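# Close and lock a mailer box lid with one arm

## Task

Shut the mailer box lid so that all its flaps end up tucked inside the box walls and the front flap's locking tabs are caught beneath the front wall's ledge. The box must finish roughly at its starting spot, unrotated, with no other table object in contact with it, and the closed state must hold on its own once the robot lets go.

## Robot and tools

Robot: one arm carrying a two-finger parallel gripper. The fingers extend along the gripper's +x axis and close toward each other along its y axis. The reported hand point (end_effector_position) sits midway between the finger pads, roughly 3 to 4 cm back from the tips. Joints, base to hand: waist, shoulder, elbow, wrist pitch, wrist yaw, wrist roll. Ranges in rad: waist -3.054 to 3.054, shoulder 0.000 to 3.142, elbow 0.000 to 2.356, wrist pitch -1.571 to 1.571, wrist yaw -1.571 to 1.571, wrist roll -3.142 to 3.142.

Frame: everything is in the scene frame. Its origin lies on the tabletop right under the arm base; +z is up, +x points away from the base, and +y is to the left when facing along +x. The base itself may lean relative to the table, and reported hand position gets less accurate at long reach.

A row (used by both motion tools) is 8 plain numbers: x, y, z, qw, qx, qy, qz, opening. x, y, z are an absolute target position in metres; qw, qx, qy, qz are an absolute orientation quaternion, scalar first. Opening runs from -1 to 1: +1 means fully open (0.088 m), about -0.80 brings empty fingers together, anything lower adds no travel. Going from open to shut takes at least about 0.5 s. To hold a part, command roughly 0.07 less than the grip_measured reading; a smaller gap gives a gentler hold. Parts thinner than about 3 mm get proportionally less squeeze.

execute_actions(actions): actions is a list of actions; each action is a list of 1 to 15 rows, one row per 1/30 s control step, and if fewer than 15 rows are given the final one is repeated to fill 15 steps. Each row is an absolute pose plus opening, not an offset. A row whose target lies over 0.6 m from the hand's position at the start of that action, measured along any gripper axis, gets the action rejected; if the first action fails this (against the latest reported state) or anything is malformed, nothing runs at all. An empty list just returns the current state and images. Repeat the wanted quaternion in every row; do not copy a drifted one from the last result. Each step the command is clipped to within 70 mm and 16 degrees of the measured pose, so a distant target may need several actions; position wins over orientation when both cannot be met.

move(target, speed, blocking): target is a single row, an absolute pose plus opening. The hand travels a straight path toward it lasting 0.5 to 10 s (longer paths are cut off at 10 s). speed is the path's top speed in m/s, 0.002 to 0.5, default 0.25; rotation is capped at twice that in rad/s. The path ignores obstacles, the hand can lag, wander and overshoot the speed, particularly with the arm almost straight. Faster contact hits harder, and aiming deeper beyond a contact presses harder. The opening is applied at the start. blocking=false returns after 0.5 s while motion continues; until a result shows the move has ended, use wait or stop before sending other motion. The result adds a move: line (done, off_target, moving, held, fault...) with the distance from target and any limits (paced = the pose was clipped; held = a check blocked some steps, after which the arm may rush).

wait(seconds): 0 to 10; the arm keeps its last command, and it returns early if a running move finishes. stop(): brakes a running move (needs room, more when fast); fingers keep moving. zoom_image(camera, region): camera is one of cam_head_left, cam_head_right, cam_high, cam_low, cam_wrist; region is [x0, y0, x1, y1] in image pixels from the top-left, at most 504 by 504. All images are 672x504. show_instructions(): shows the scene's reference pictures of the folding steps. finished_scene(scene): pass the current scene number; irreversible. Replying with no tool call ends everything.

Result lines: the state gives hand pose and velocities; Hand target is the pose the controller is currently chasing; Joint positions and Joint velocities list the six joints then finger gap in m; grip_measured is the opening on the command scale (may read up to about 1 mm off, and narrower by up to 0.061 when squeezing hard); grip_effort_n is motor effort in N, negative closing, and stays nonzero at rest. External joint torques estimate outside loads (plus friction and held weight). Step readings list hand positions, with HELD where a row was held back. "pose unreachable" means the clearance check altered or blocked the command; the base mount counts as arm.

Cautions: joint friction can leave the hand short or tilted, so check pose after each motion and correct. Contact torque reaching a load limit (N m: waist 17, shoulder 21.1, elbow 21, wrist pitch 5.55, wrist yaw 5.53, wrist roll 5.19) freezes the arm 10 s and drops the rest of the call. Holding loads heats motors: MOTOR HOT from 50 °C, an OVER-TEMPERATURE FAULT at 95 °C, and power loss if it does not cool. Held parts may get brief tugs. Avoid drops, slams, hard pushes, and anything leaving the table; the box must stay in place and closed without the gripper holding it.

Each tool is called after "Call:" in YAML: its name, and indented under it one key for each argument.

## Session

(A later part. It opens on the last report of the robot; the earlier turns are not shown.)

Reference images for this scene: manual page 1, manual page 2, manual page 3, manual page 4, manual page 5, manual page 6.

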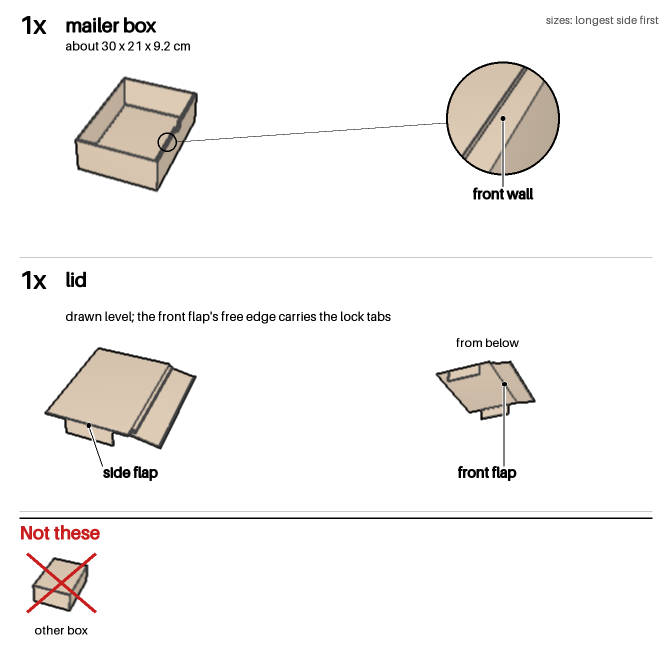

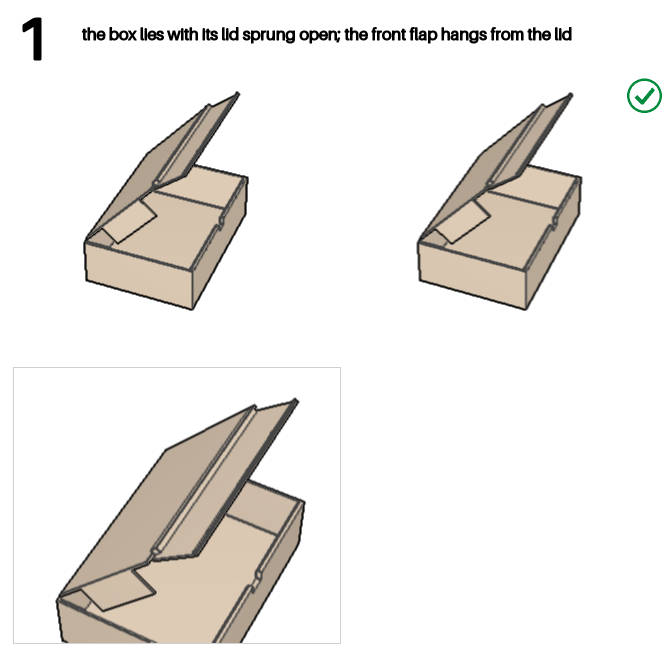

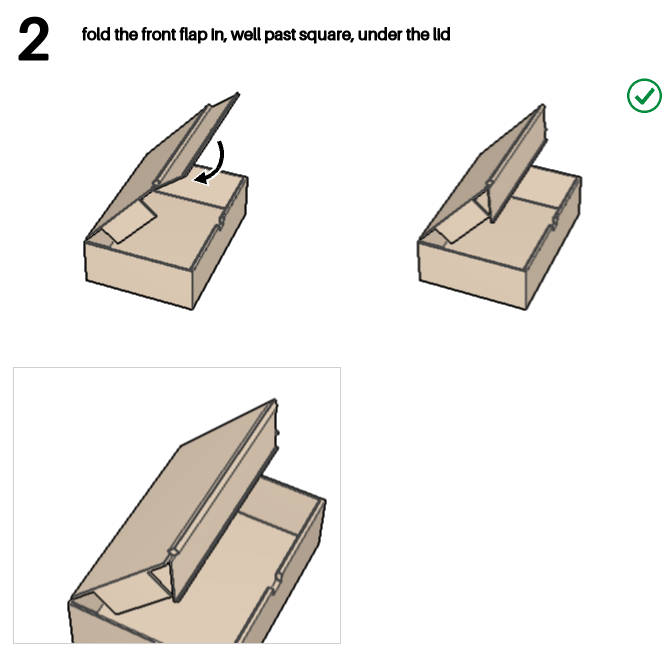

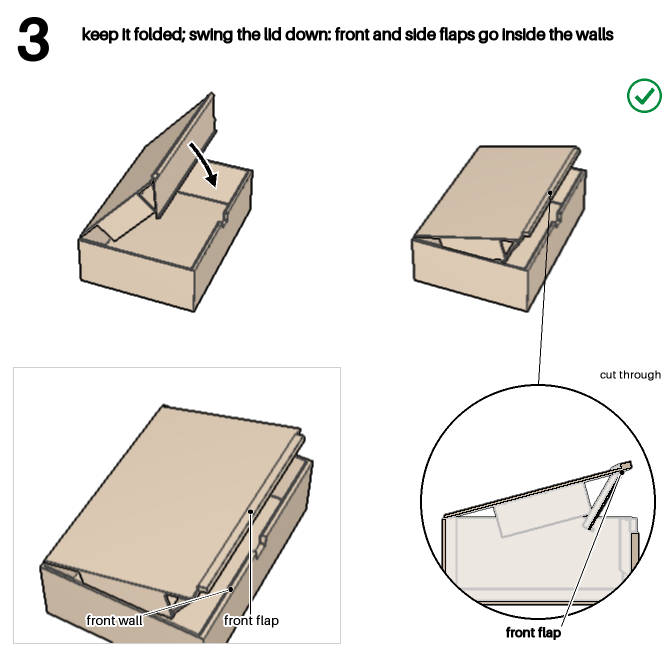

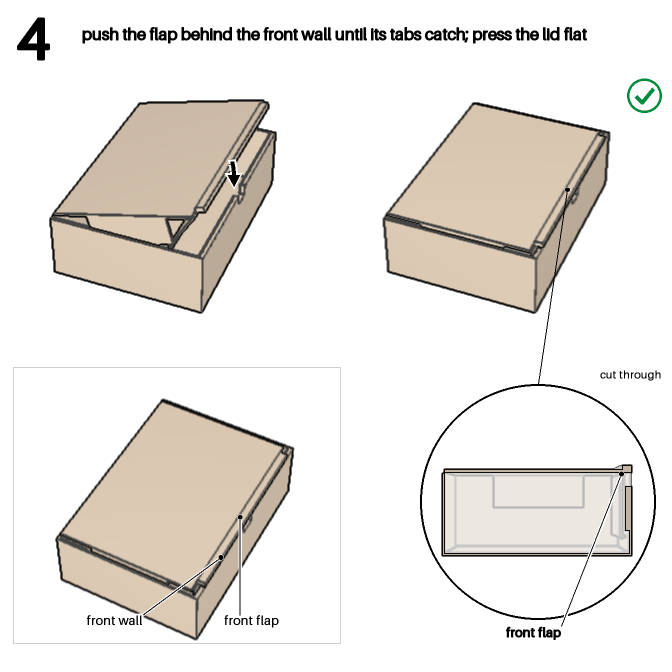

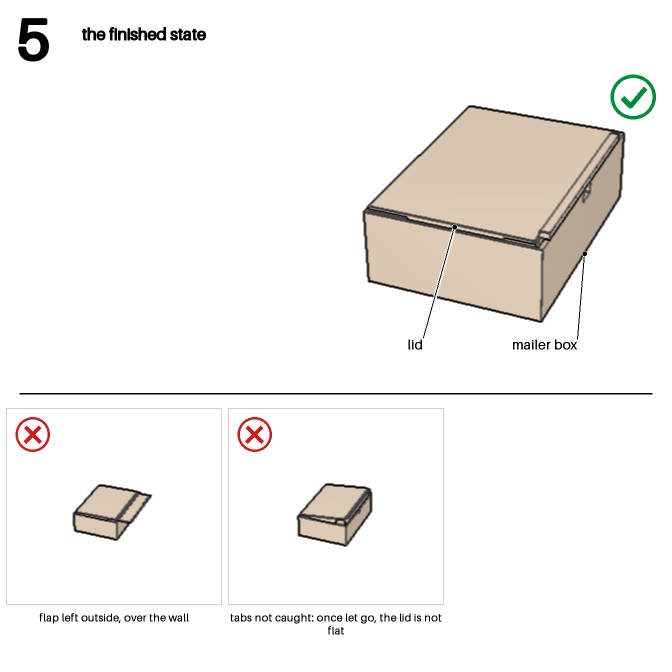

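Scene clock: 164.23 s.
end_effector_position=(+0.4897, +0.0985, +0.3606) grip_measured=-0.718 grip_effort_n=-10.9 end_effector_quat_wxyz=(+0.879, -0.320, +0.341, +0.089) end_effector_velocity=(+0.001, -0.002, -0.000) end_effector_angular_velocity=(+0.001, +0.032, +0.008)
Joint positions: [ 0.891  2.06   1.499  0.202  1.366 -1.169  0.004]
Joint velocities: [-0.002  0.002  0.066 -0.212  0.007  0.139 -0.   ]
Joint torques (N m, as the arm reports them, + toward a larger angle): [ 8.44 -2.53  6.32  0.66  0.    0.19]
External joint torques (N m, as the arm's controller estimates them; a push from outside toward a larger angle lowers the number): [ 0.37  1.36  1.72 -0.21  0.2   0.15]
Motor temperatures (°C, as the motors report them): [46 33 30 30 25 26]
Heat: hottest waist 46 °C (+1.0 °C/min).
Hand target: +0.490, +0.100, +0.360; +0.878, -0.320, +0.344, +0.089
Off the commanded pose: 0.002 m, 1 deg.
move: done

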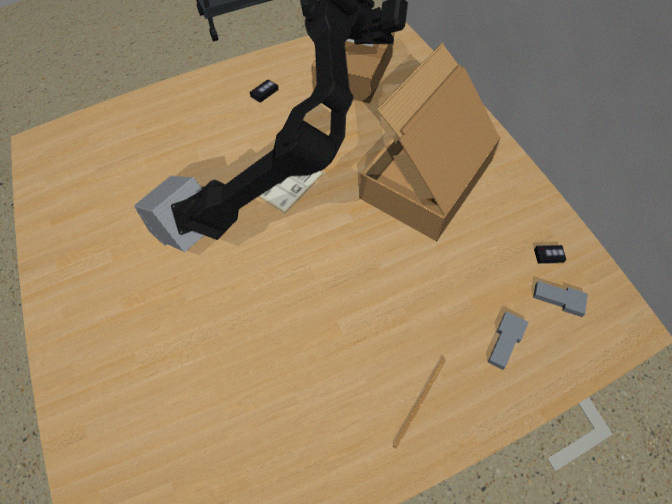

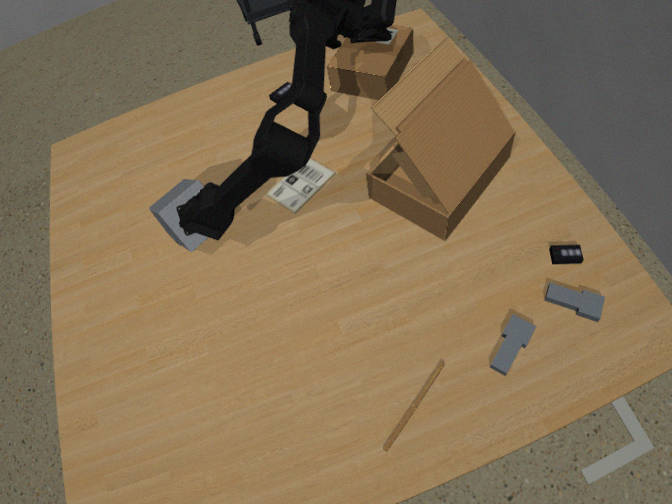

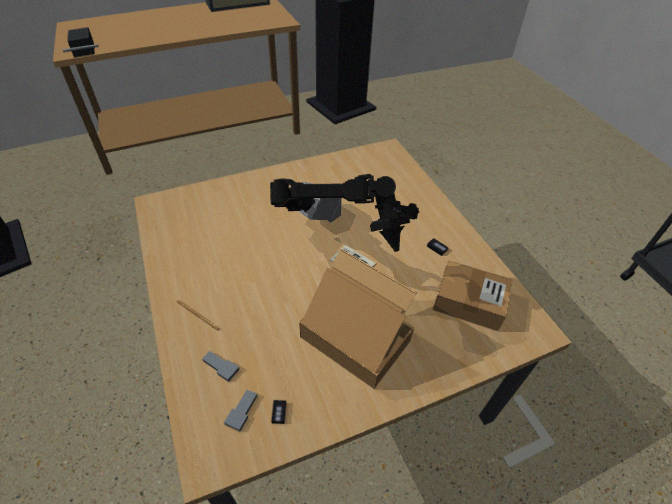

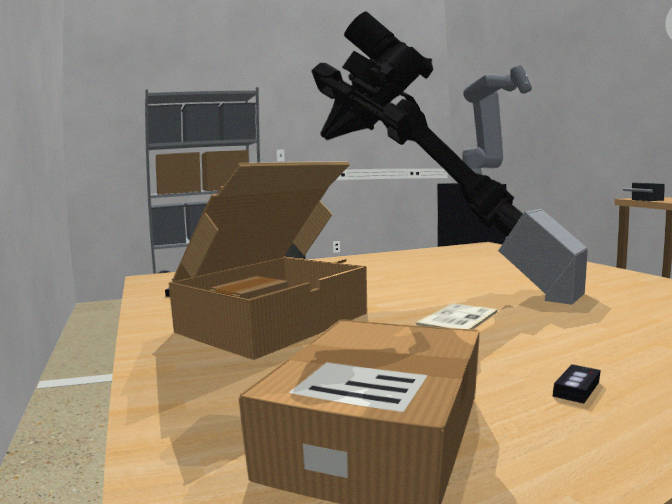

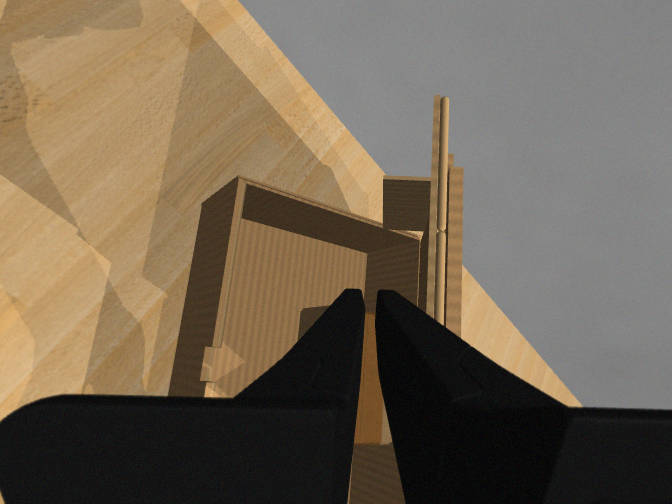

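Call:
move:
  target: [0.527,-0.015,0.354,0.878,-0.32,0.345,0.09,1]
  speed: 0.1

Scene clock: 168.53 s.
end_effector_position=(+0.5249, -0.0114, +0.3542) grip_measured=+0.996 grip_effort_n=17.9 end_effector_quat_wxyz=(+0.878, -0.320, +0.345, +0.091) end_effector_velocity=(-0.003, +0.001, -0.004) end_effector_angular_velocity=(-0.036, +0.016, +0.029)
Joint positions: [ 0.756  1.823  1.508  0.073  1.243 -1.294  0.088]
Joint velocities: [-0.002 -0.002 -0.007 -0.022  0.007 -0.022 -0.   ]
Joint torques (N m, as the arm reports them, + toward a larger angle): [ 7.42 -2.92  5.9   0.71 -0.42 -0.1 ]
External joint torques (N m, as the arm's controller estimates them; a push from outside toward a larger angle lowers the number): [-0.06  0.02  1.72 -0.16 -0.15 -0.14]
Motor temperatures (°C, as the motors report them): [46 33 30 30 25 26]
Heat: hottest waist 46 °C (+1.0 °C/min).
Hand target: +0.527, -0.015, +0.354; +0.878, -0.320, +0.345, +0.090
Off the commanded pose: 0.004 m, 0 deg.
move: done

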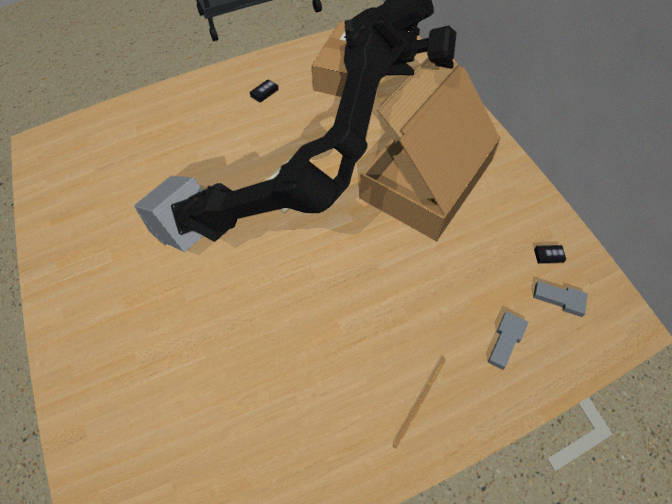

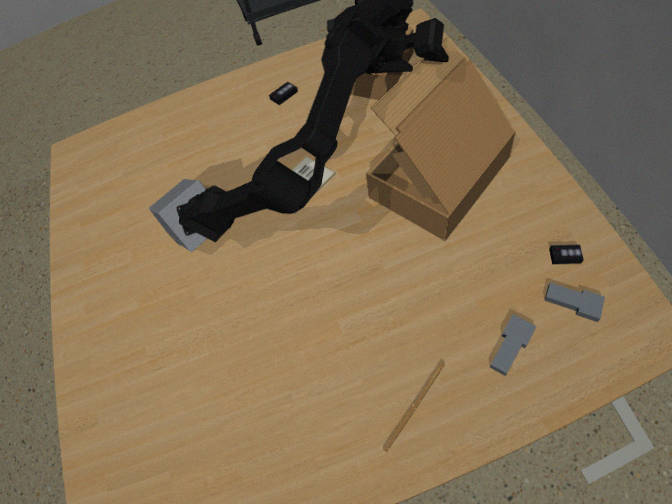

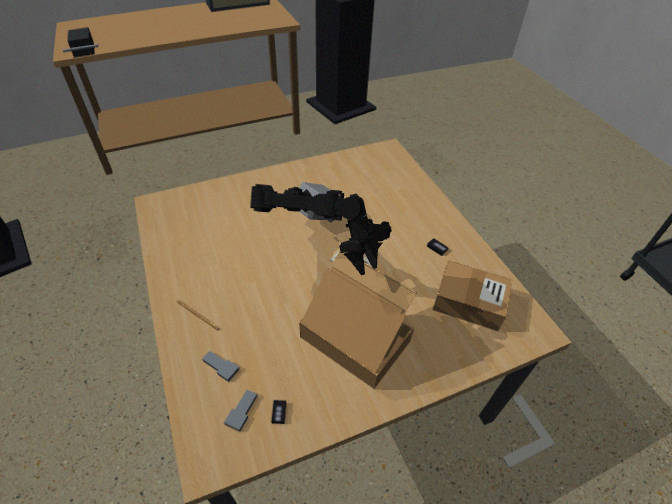

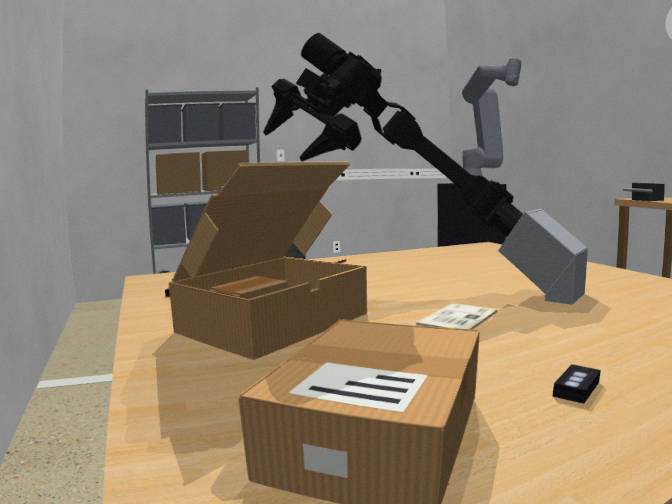

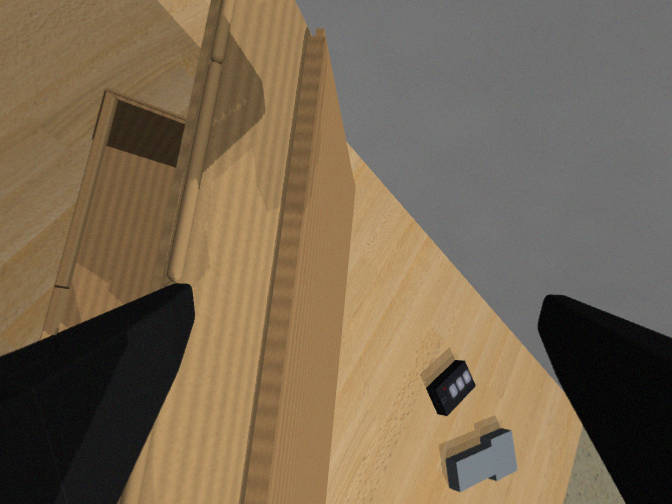

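Call:
move:
  target: [0.543,-0.003,0.352,0.878,-0.32,0.345,0.09,1]
  speed: 0.03

Call:
move:
  target: [0.548,-0.016,0.335,0.878,-0.32,0.345,0.09,1]
  speed: 0.02

Scene clock: 173.63 s.
end_effector_position=(+0.5404, -0.0040, +0.3537) grip_measured=+0.996 grip_effort_n=17.9 end_effector_quat_wxyz=(+0.878, -0.319, +0.345, +0.090) end_effector_velocity=(+0.000, -0.002, -0.002) end_effector_angular_velocity=(-0.019, +0.016, -0.008)
Joint positions: [ 0.74   1.884  1.58   0.077  1.227 -1.306  0.088]
Joint velocities: [-0.002  0.007  0.012 -0.007  0.022 -0.007 -0.   ]
Joint torques (N m, as the arm reports them, + toward a larger angle): [ 7.66 -2.11  6.1   1.05 -0.44 -0.06]
External joint torques (N m, as the arm's controller estimates them; a push from outside toward a larger angle lowers the number): [-0.14  1.22  1.95  0.18 -0.17 -0.1 ]
Motor temperatures (°C, as the motors report them): [46 32 31 30 25 26]
Heat: hottest waist 46 °C (+1.0 °C/min).
Hand target: +0.543, -0.003, +0.352; +0.878, -0.320, +0.345, +0.090
Off the commanded pose: 0.003 m, 0 deg.
move: done

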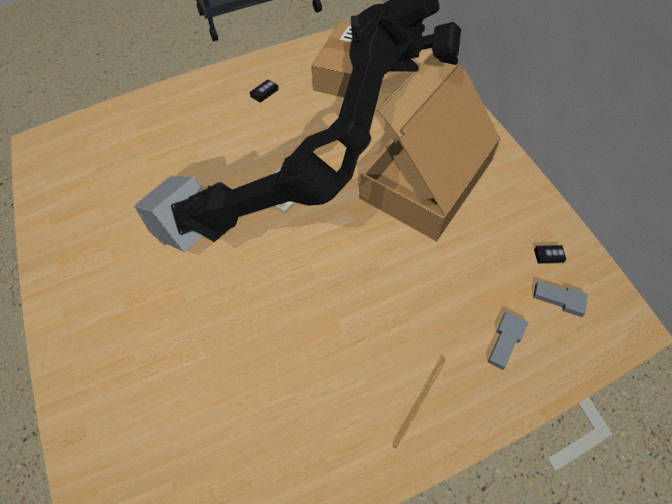

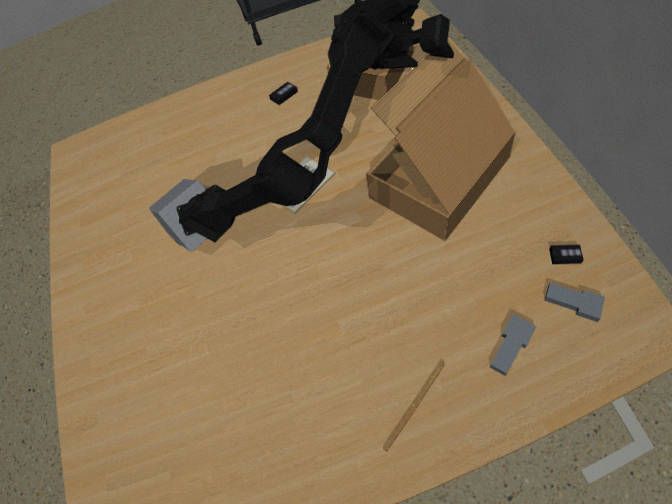

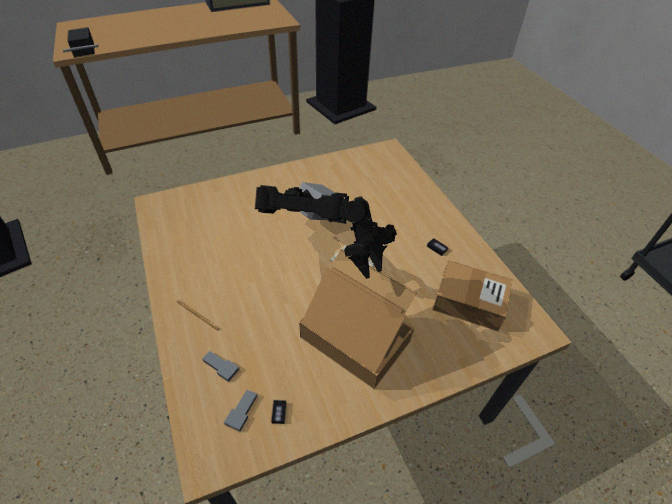

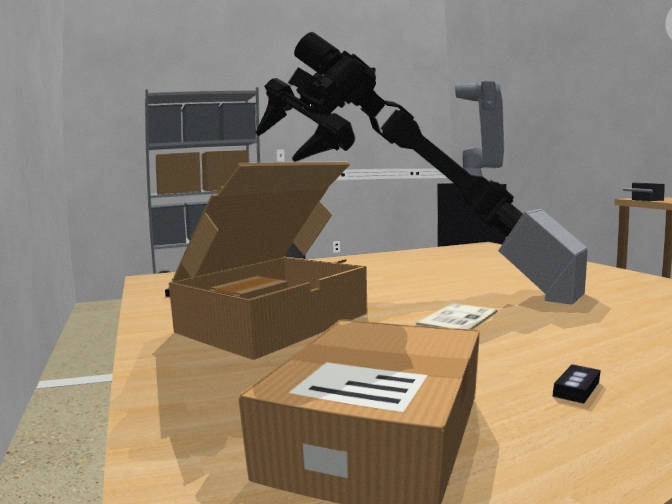

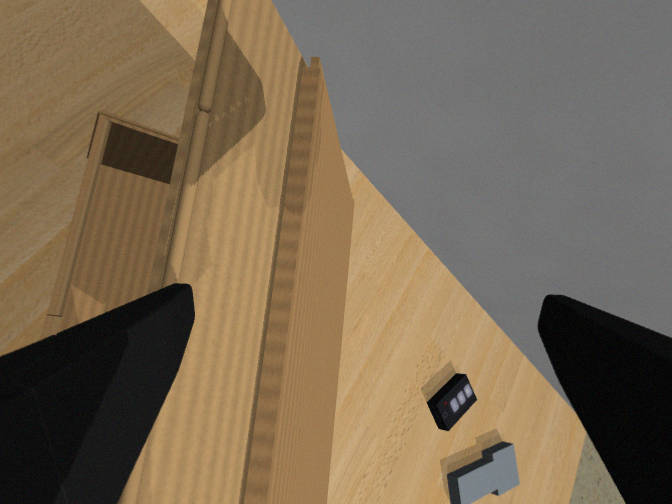

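Scene clock: 175.10 s.
end_effector_position=(+0.5482, -0.0149, +0.3375) grip_measured=+0.996 grip_effort_n=17.9 end_effector_quat_wxyz=(+0.878, -0.318, +0.345, +0.089) end_effector_velocity=(+0.003, +0.000, -0.000) end_effector_angular_velocity=(+0.003, -0.018, +0.027)
Joint positions: [ 0.691  1.864  1.553  0.111  1.18  -1.333  0.088]
Joint velocities: [-0.007 -0.007 -0.007  0.007 -0.037 -0.022 -0.   ]
Joint torques (N m, as the arm reports them, + toward a larger angle): [ 7.93 -3.64  3.99  1.07 -0.47 -0.08]
External joint torques (N m, as the arm's controller estimates them; a push from outside toward a larger angle lowers the number): [ 0.07 -0.07 -0.21  0.18 -0.17 -0.11]
Motor temperatures (°C, as the motors report them): [46 32 31 30 25 26]
Heat: hottest waist 46 °C (+1.0 °C/min).
Hand target: +0.548, -0.016, +0.335; +0.878, -0.320, +0.345, +0.090
Off the commanded pose: 0.003 m, 0 deg.
move: done

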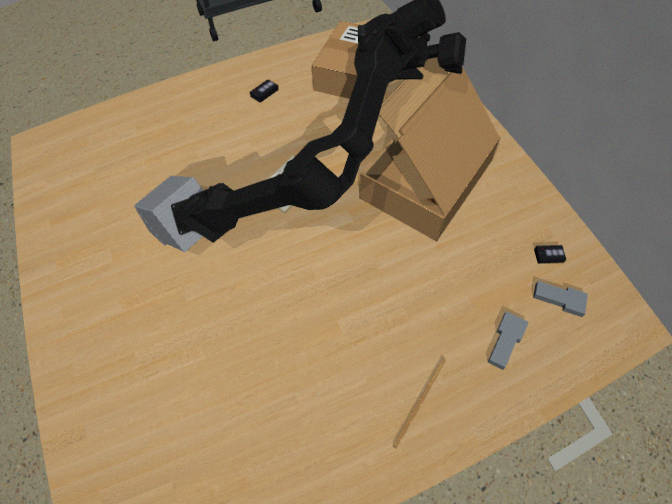

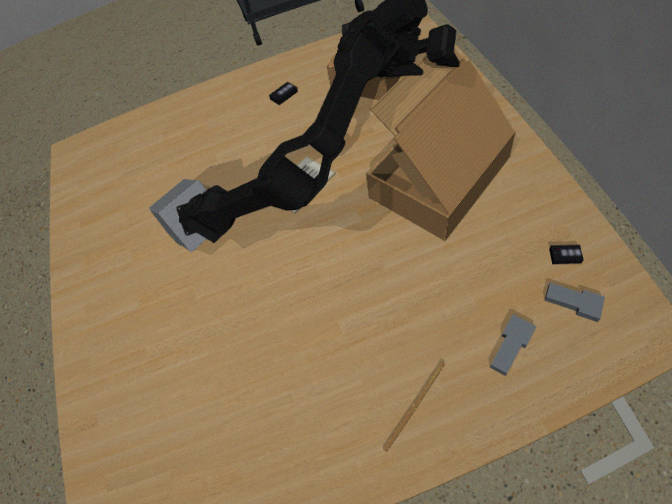

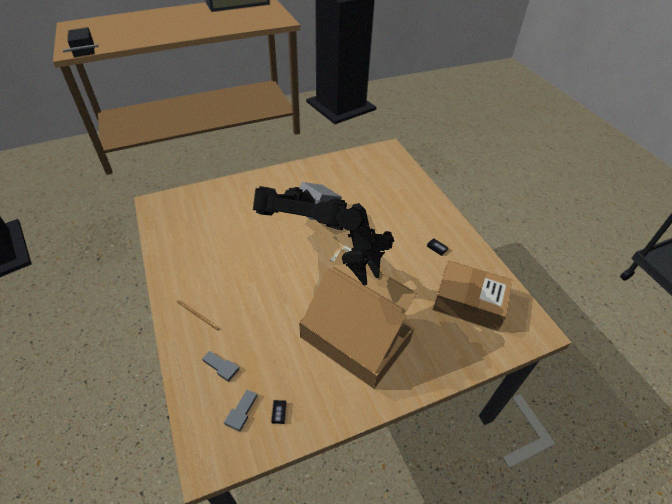

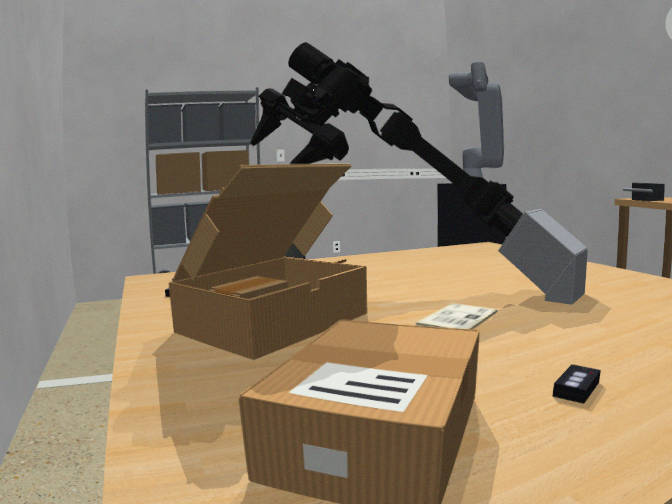

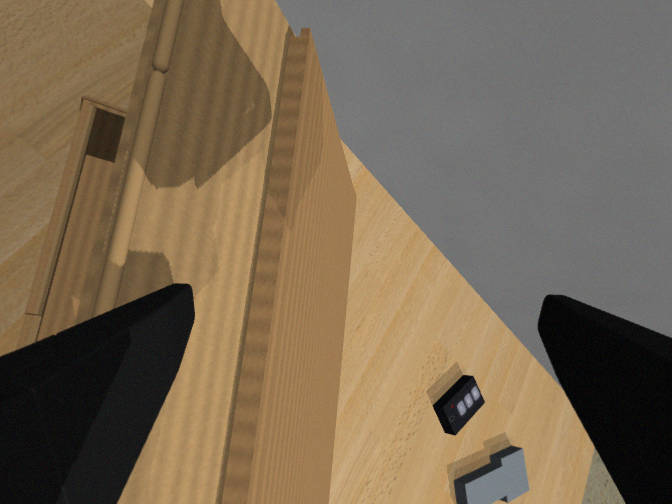

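Missed; redo ~7 mm more +f.

Call:
move:
  target: [0.540,0.006,0.358,0.878,-0.32,0.345,0.09,1]
  speed: 0.04

Call:
move:
  target: [0.546,-0.008,0.335,0.878,-0.32,0.345,0.09,1]
  speed: 0.02

Scene clock: 180.27 s.
end_effector_position=(+0.5395, +0.0047, +0.3588) grip_measured=+0.996 grip_effort_n=17.9 end_effector_quat_wxyz=(+0.879, -0.320, +0.342, +0.091) end_effector_velocity=(+0.001, -0.001, -0.000) end_effector_angular_velocity=(+0.001, +0.001, +0.008)
Joint positions: [ 0.756  1.905  1.594  0.078  1.237 -1.301  0.088]
Joint velocities: [-0.002 -0.002  0.007 -0.022 -0.007  0.007 -0.   ]
Joint torques (N m, as the arm reports them, + toward a larger angle): [ 8.3  -2.14  5.83  0.68 -0.08  0.2 ]
External joint torques (N m, as the arm's controller estimates them; a push from outside toward a larger angle lowers the number): [ 0.26  1.22  1.65 -0.2   0.2   0.16]
Motor temperatures (°C, as the motors report them): [46 32 31 30 25 26]
Heat: hottest waist 46 °C (+1.0 °C/min).
Hand target: +0.540, +0.006, +0.358; +0.878, -0.320, +0.345, +0.090
Off the commanded pose: 0.002 m, 0 deg.
move: done

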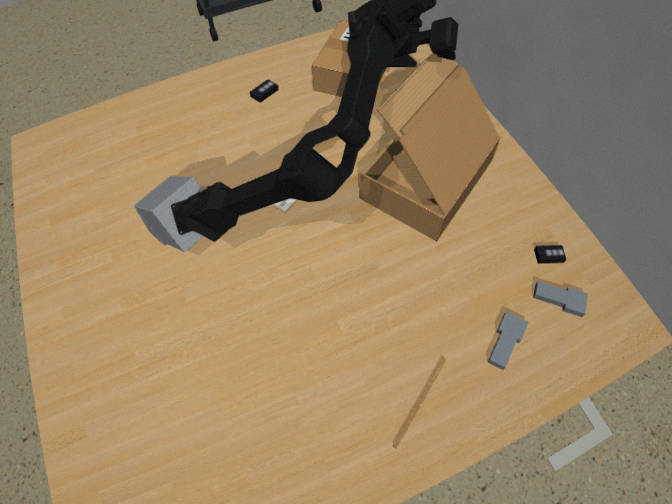

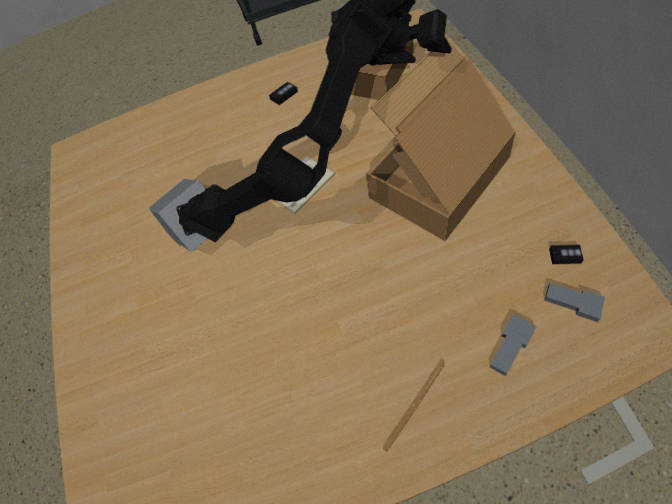

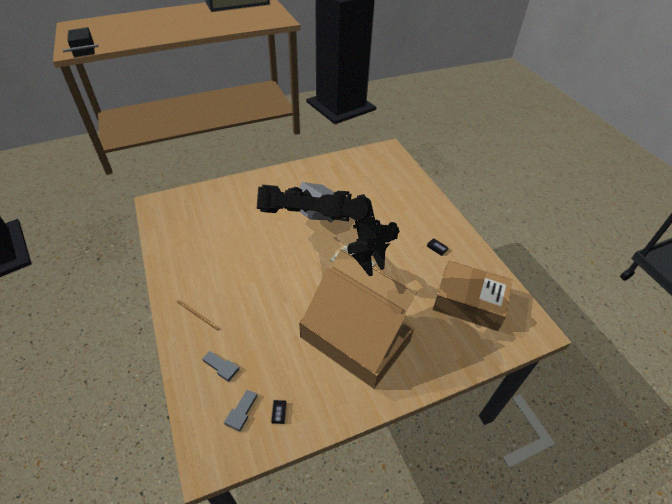

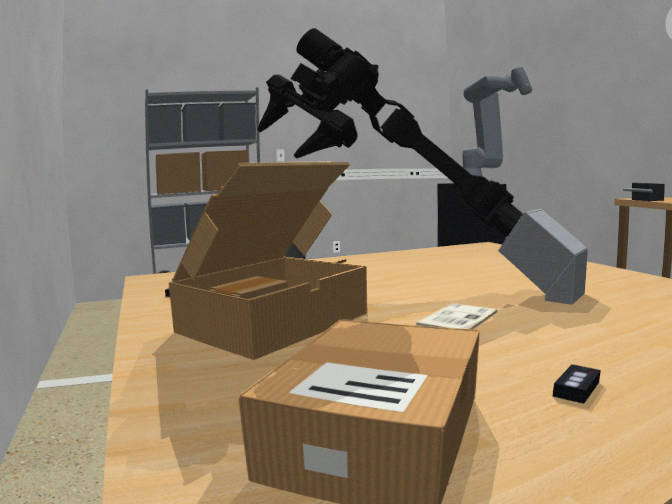

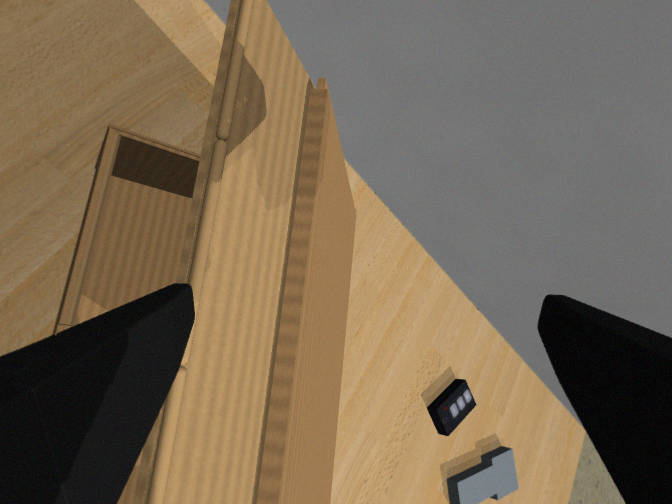

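Scene clock: 181.93 s.
end_effector_position=(+0.5459, -0.0054, +0.3387) grip_measured=+0.996 grip_effort_n=17.4 end_effector_quat_wxyz=(+0.879, -0.318, +0.343, +0.090) end_effector_velocity=(+0.000, +0.001, -0.000) end_effector_angular_velocity=(+0.001, -0.009, +0.023)
Joint positions: [ 0.704  1.879  1.546  0.127  1.187 -1.327  0.088]
Joint velocities: [-0.002 -0.007 -0.007 -0.007 -0.022 -0.007 -0.   ]
Joint torques (N m, as the arm reports them, + toward a larger angle): [ 7.54 -3.73  3.99  1.11 -0.42 -0.11]
External joint torques (N m, as the arm's controller estimates them; a push from outside toward a larger angle lowers the number): [-0.47 -0.21 -0.18  0.24 -0.12 -0.15]
Motor temperatures (°C, as the motors report them): [46 32 31 30 25 26]
Heat: hottest waist 46 °C (+0.0 °C/min).
Hand target: +0.546, -0.008, +0.335; +0.878, -0.320, +0.345, +0.090
Off the commanded pose: 0.005 m, 0 deg.
move: done

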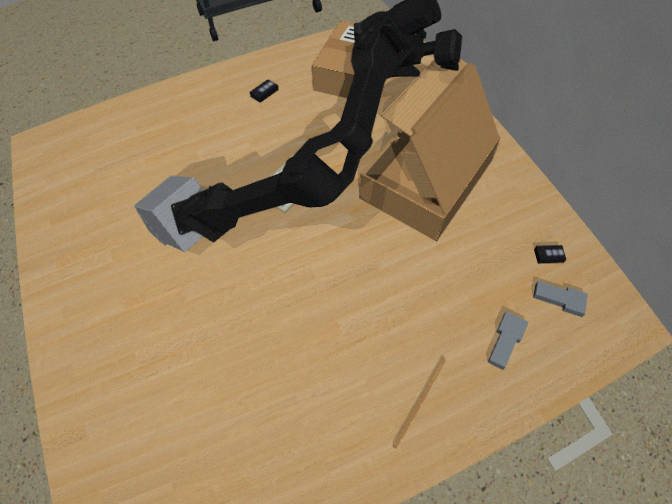

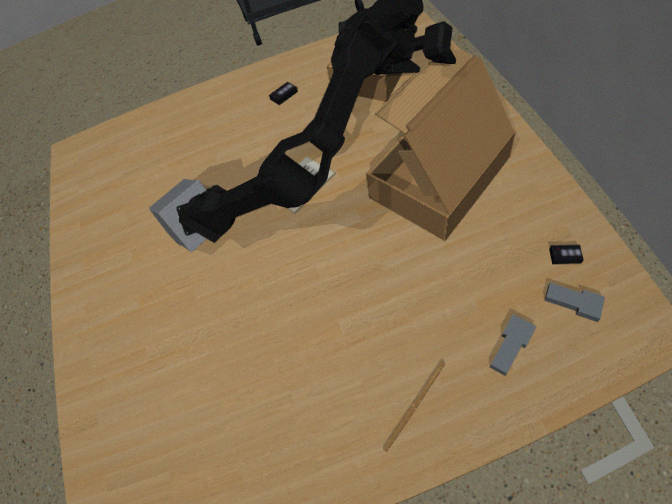

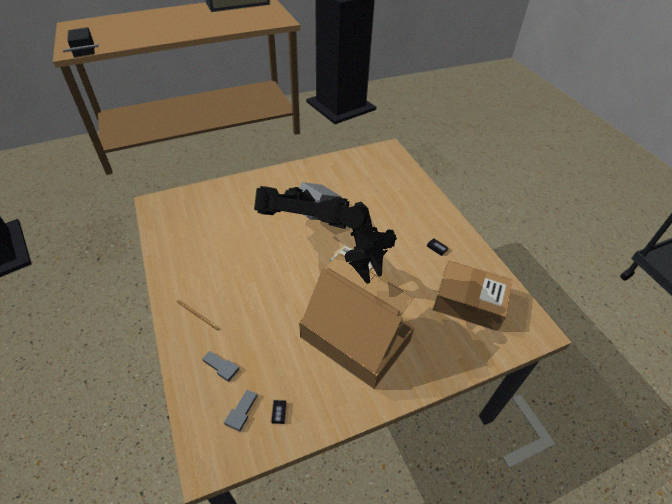

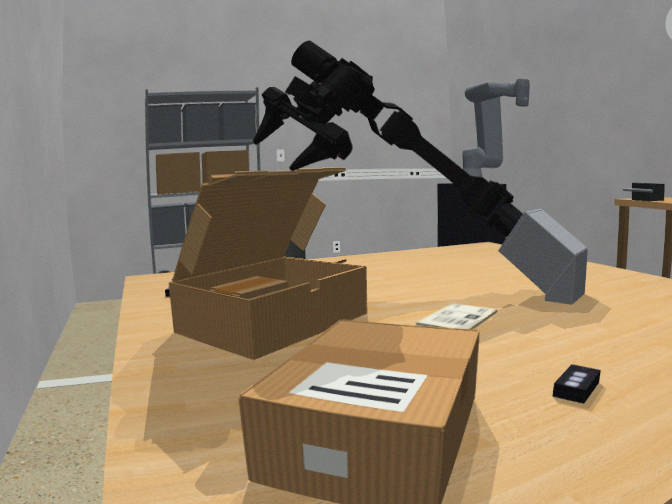

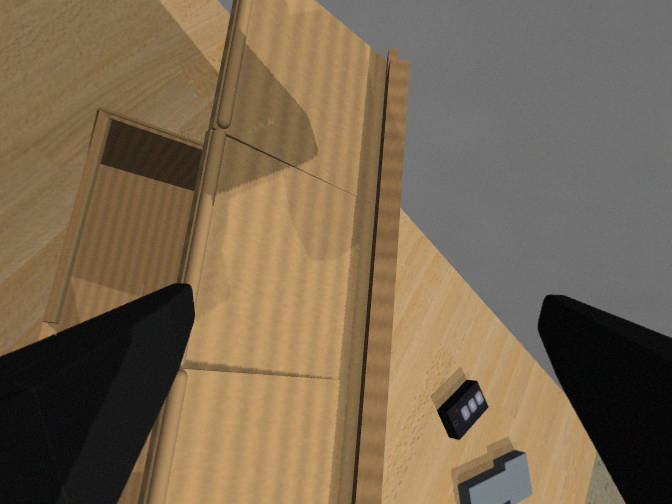

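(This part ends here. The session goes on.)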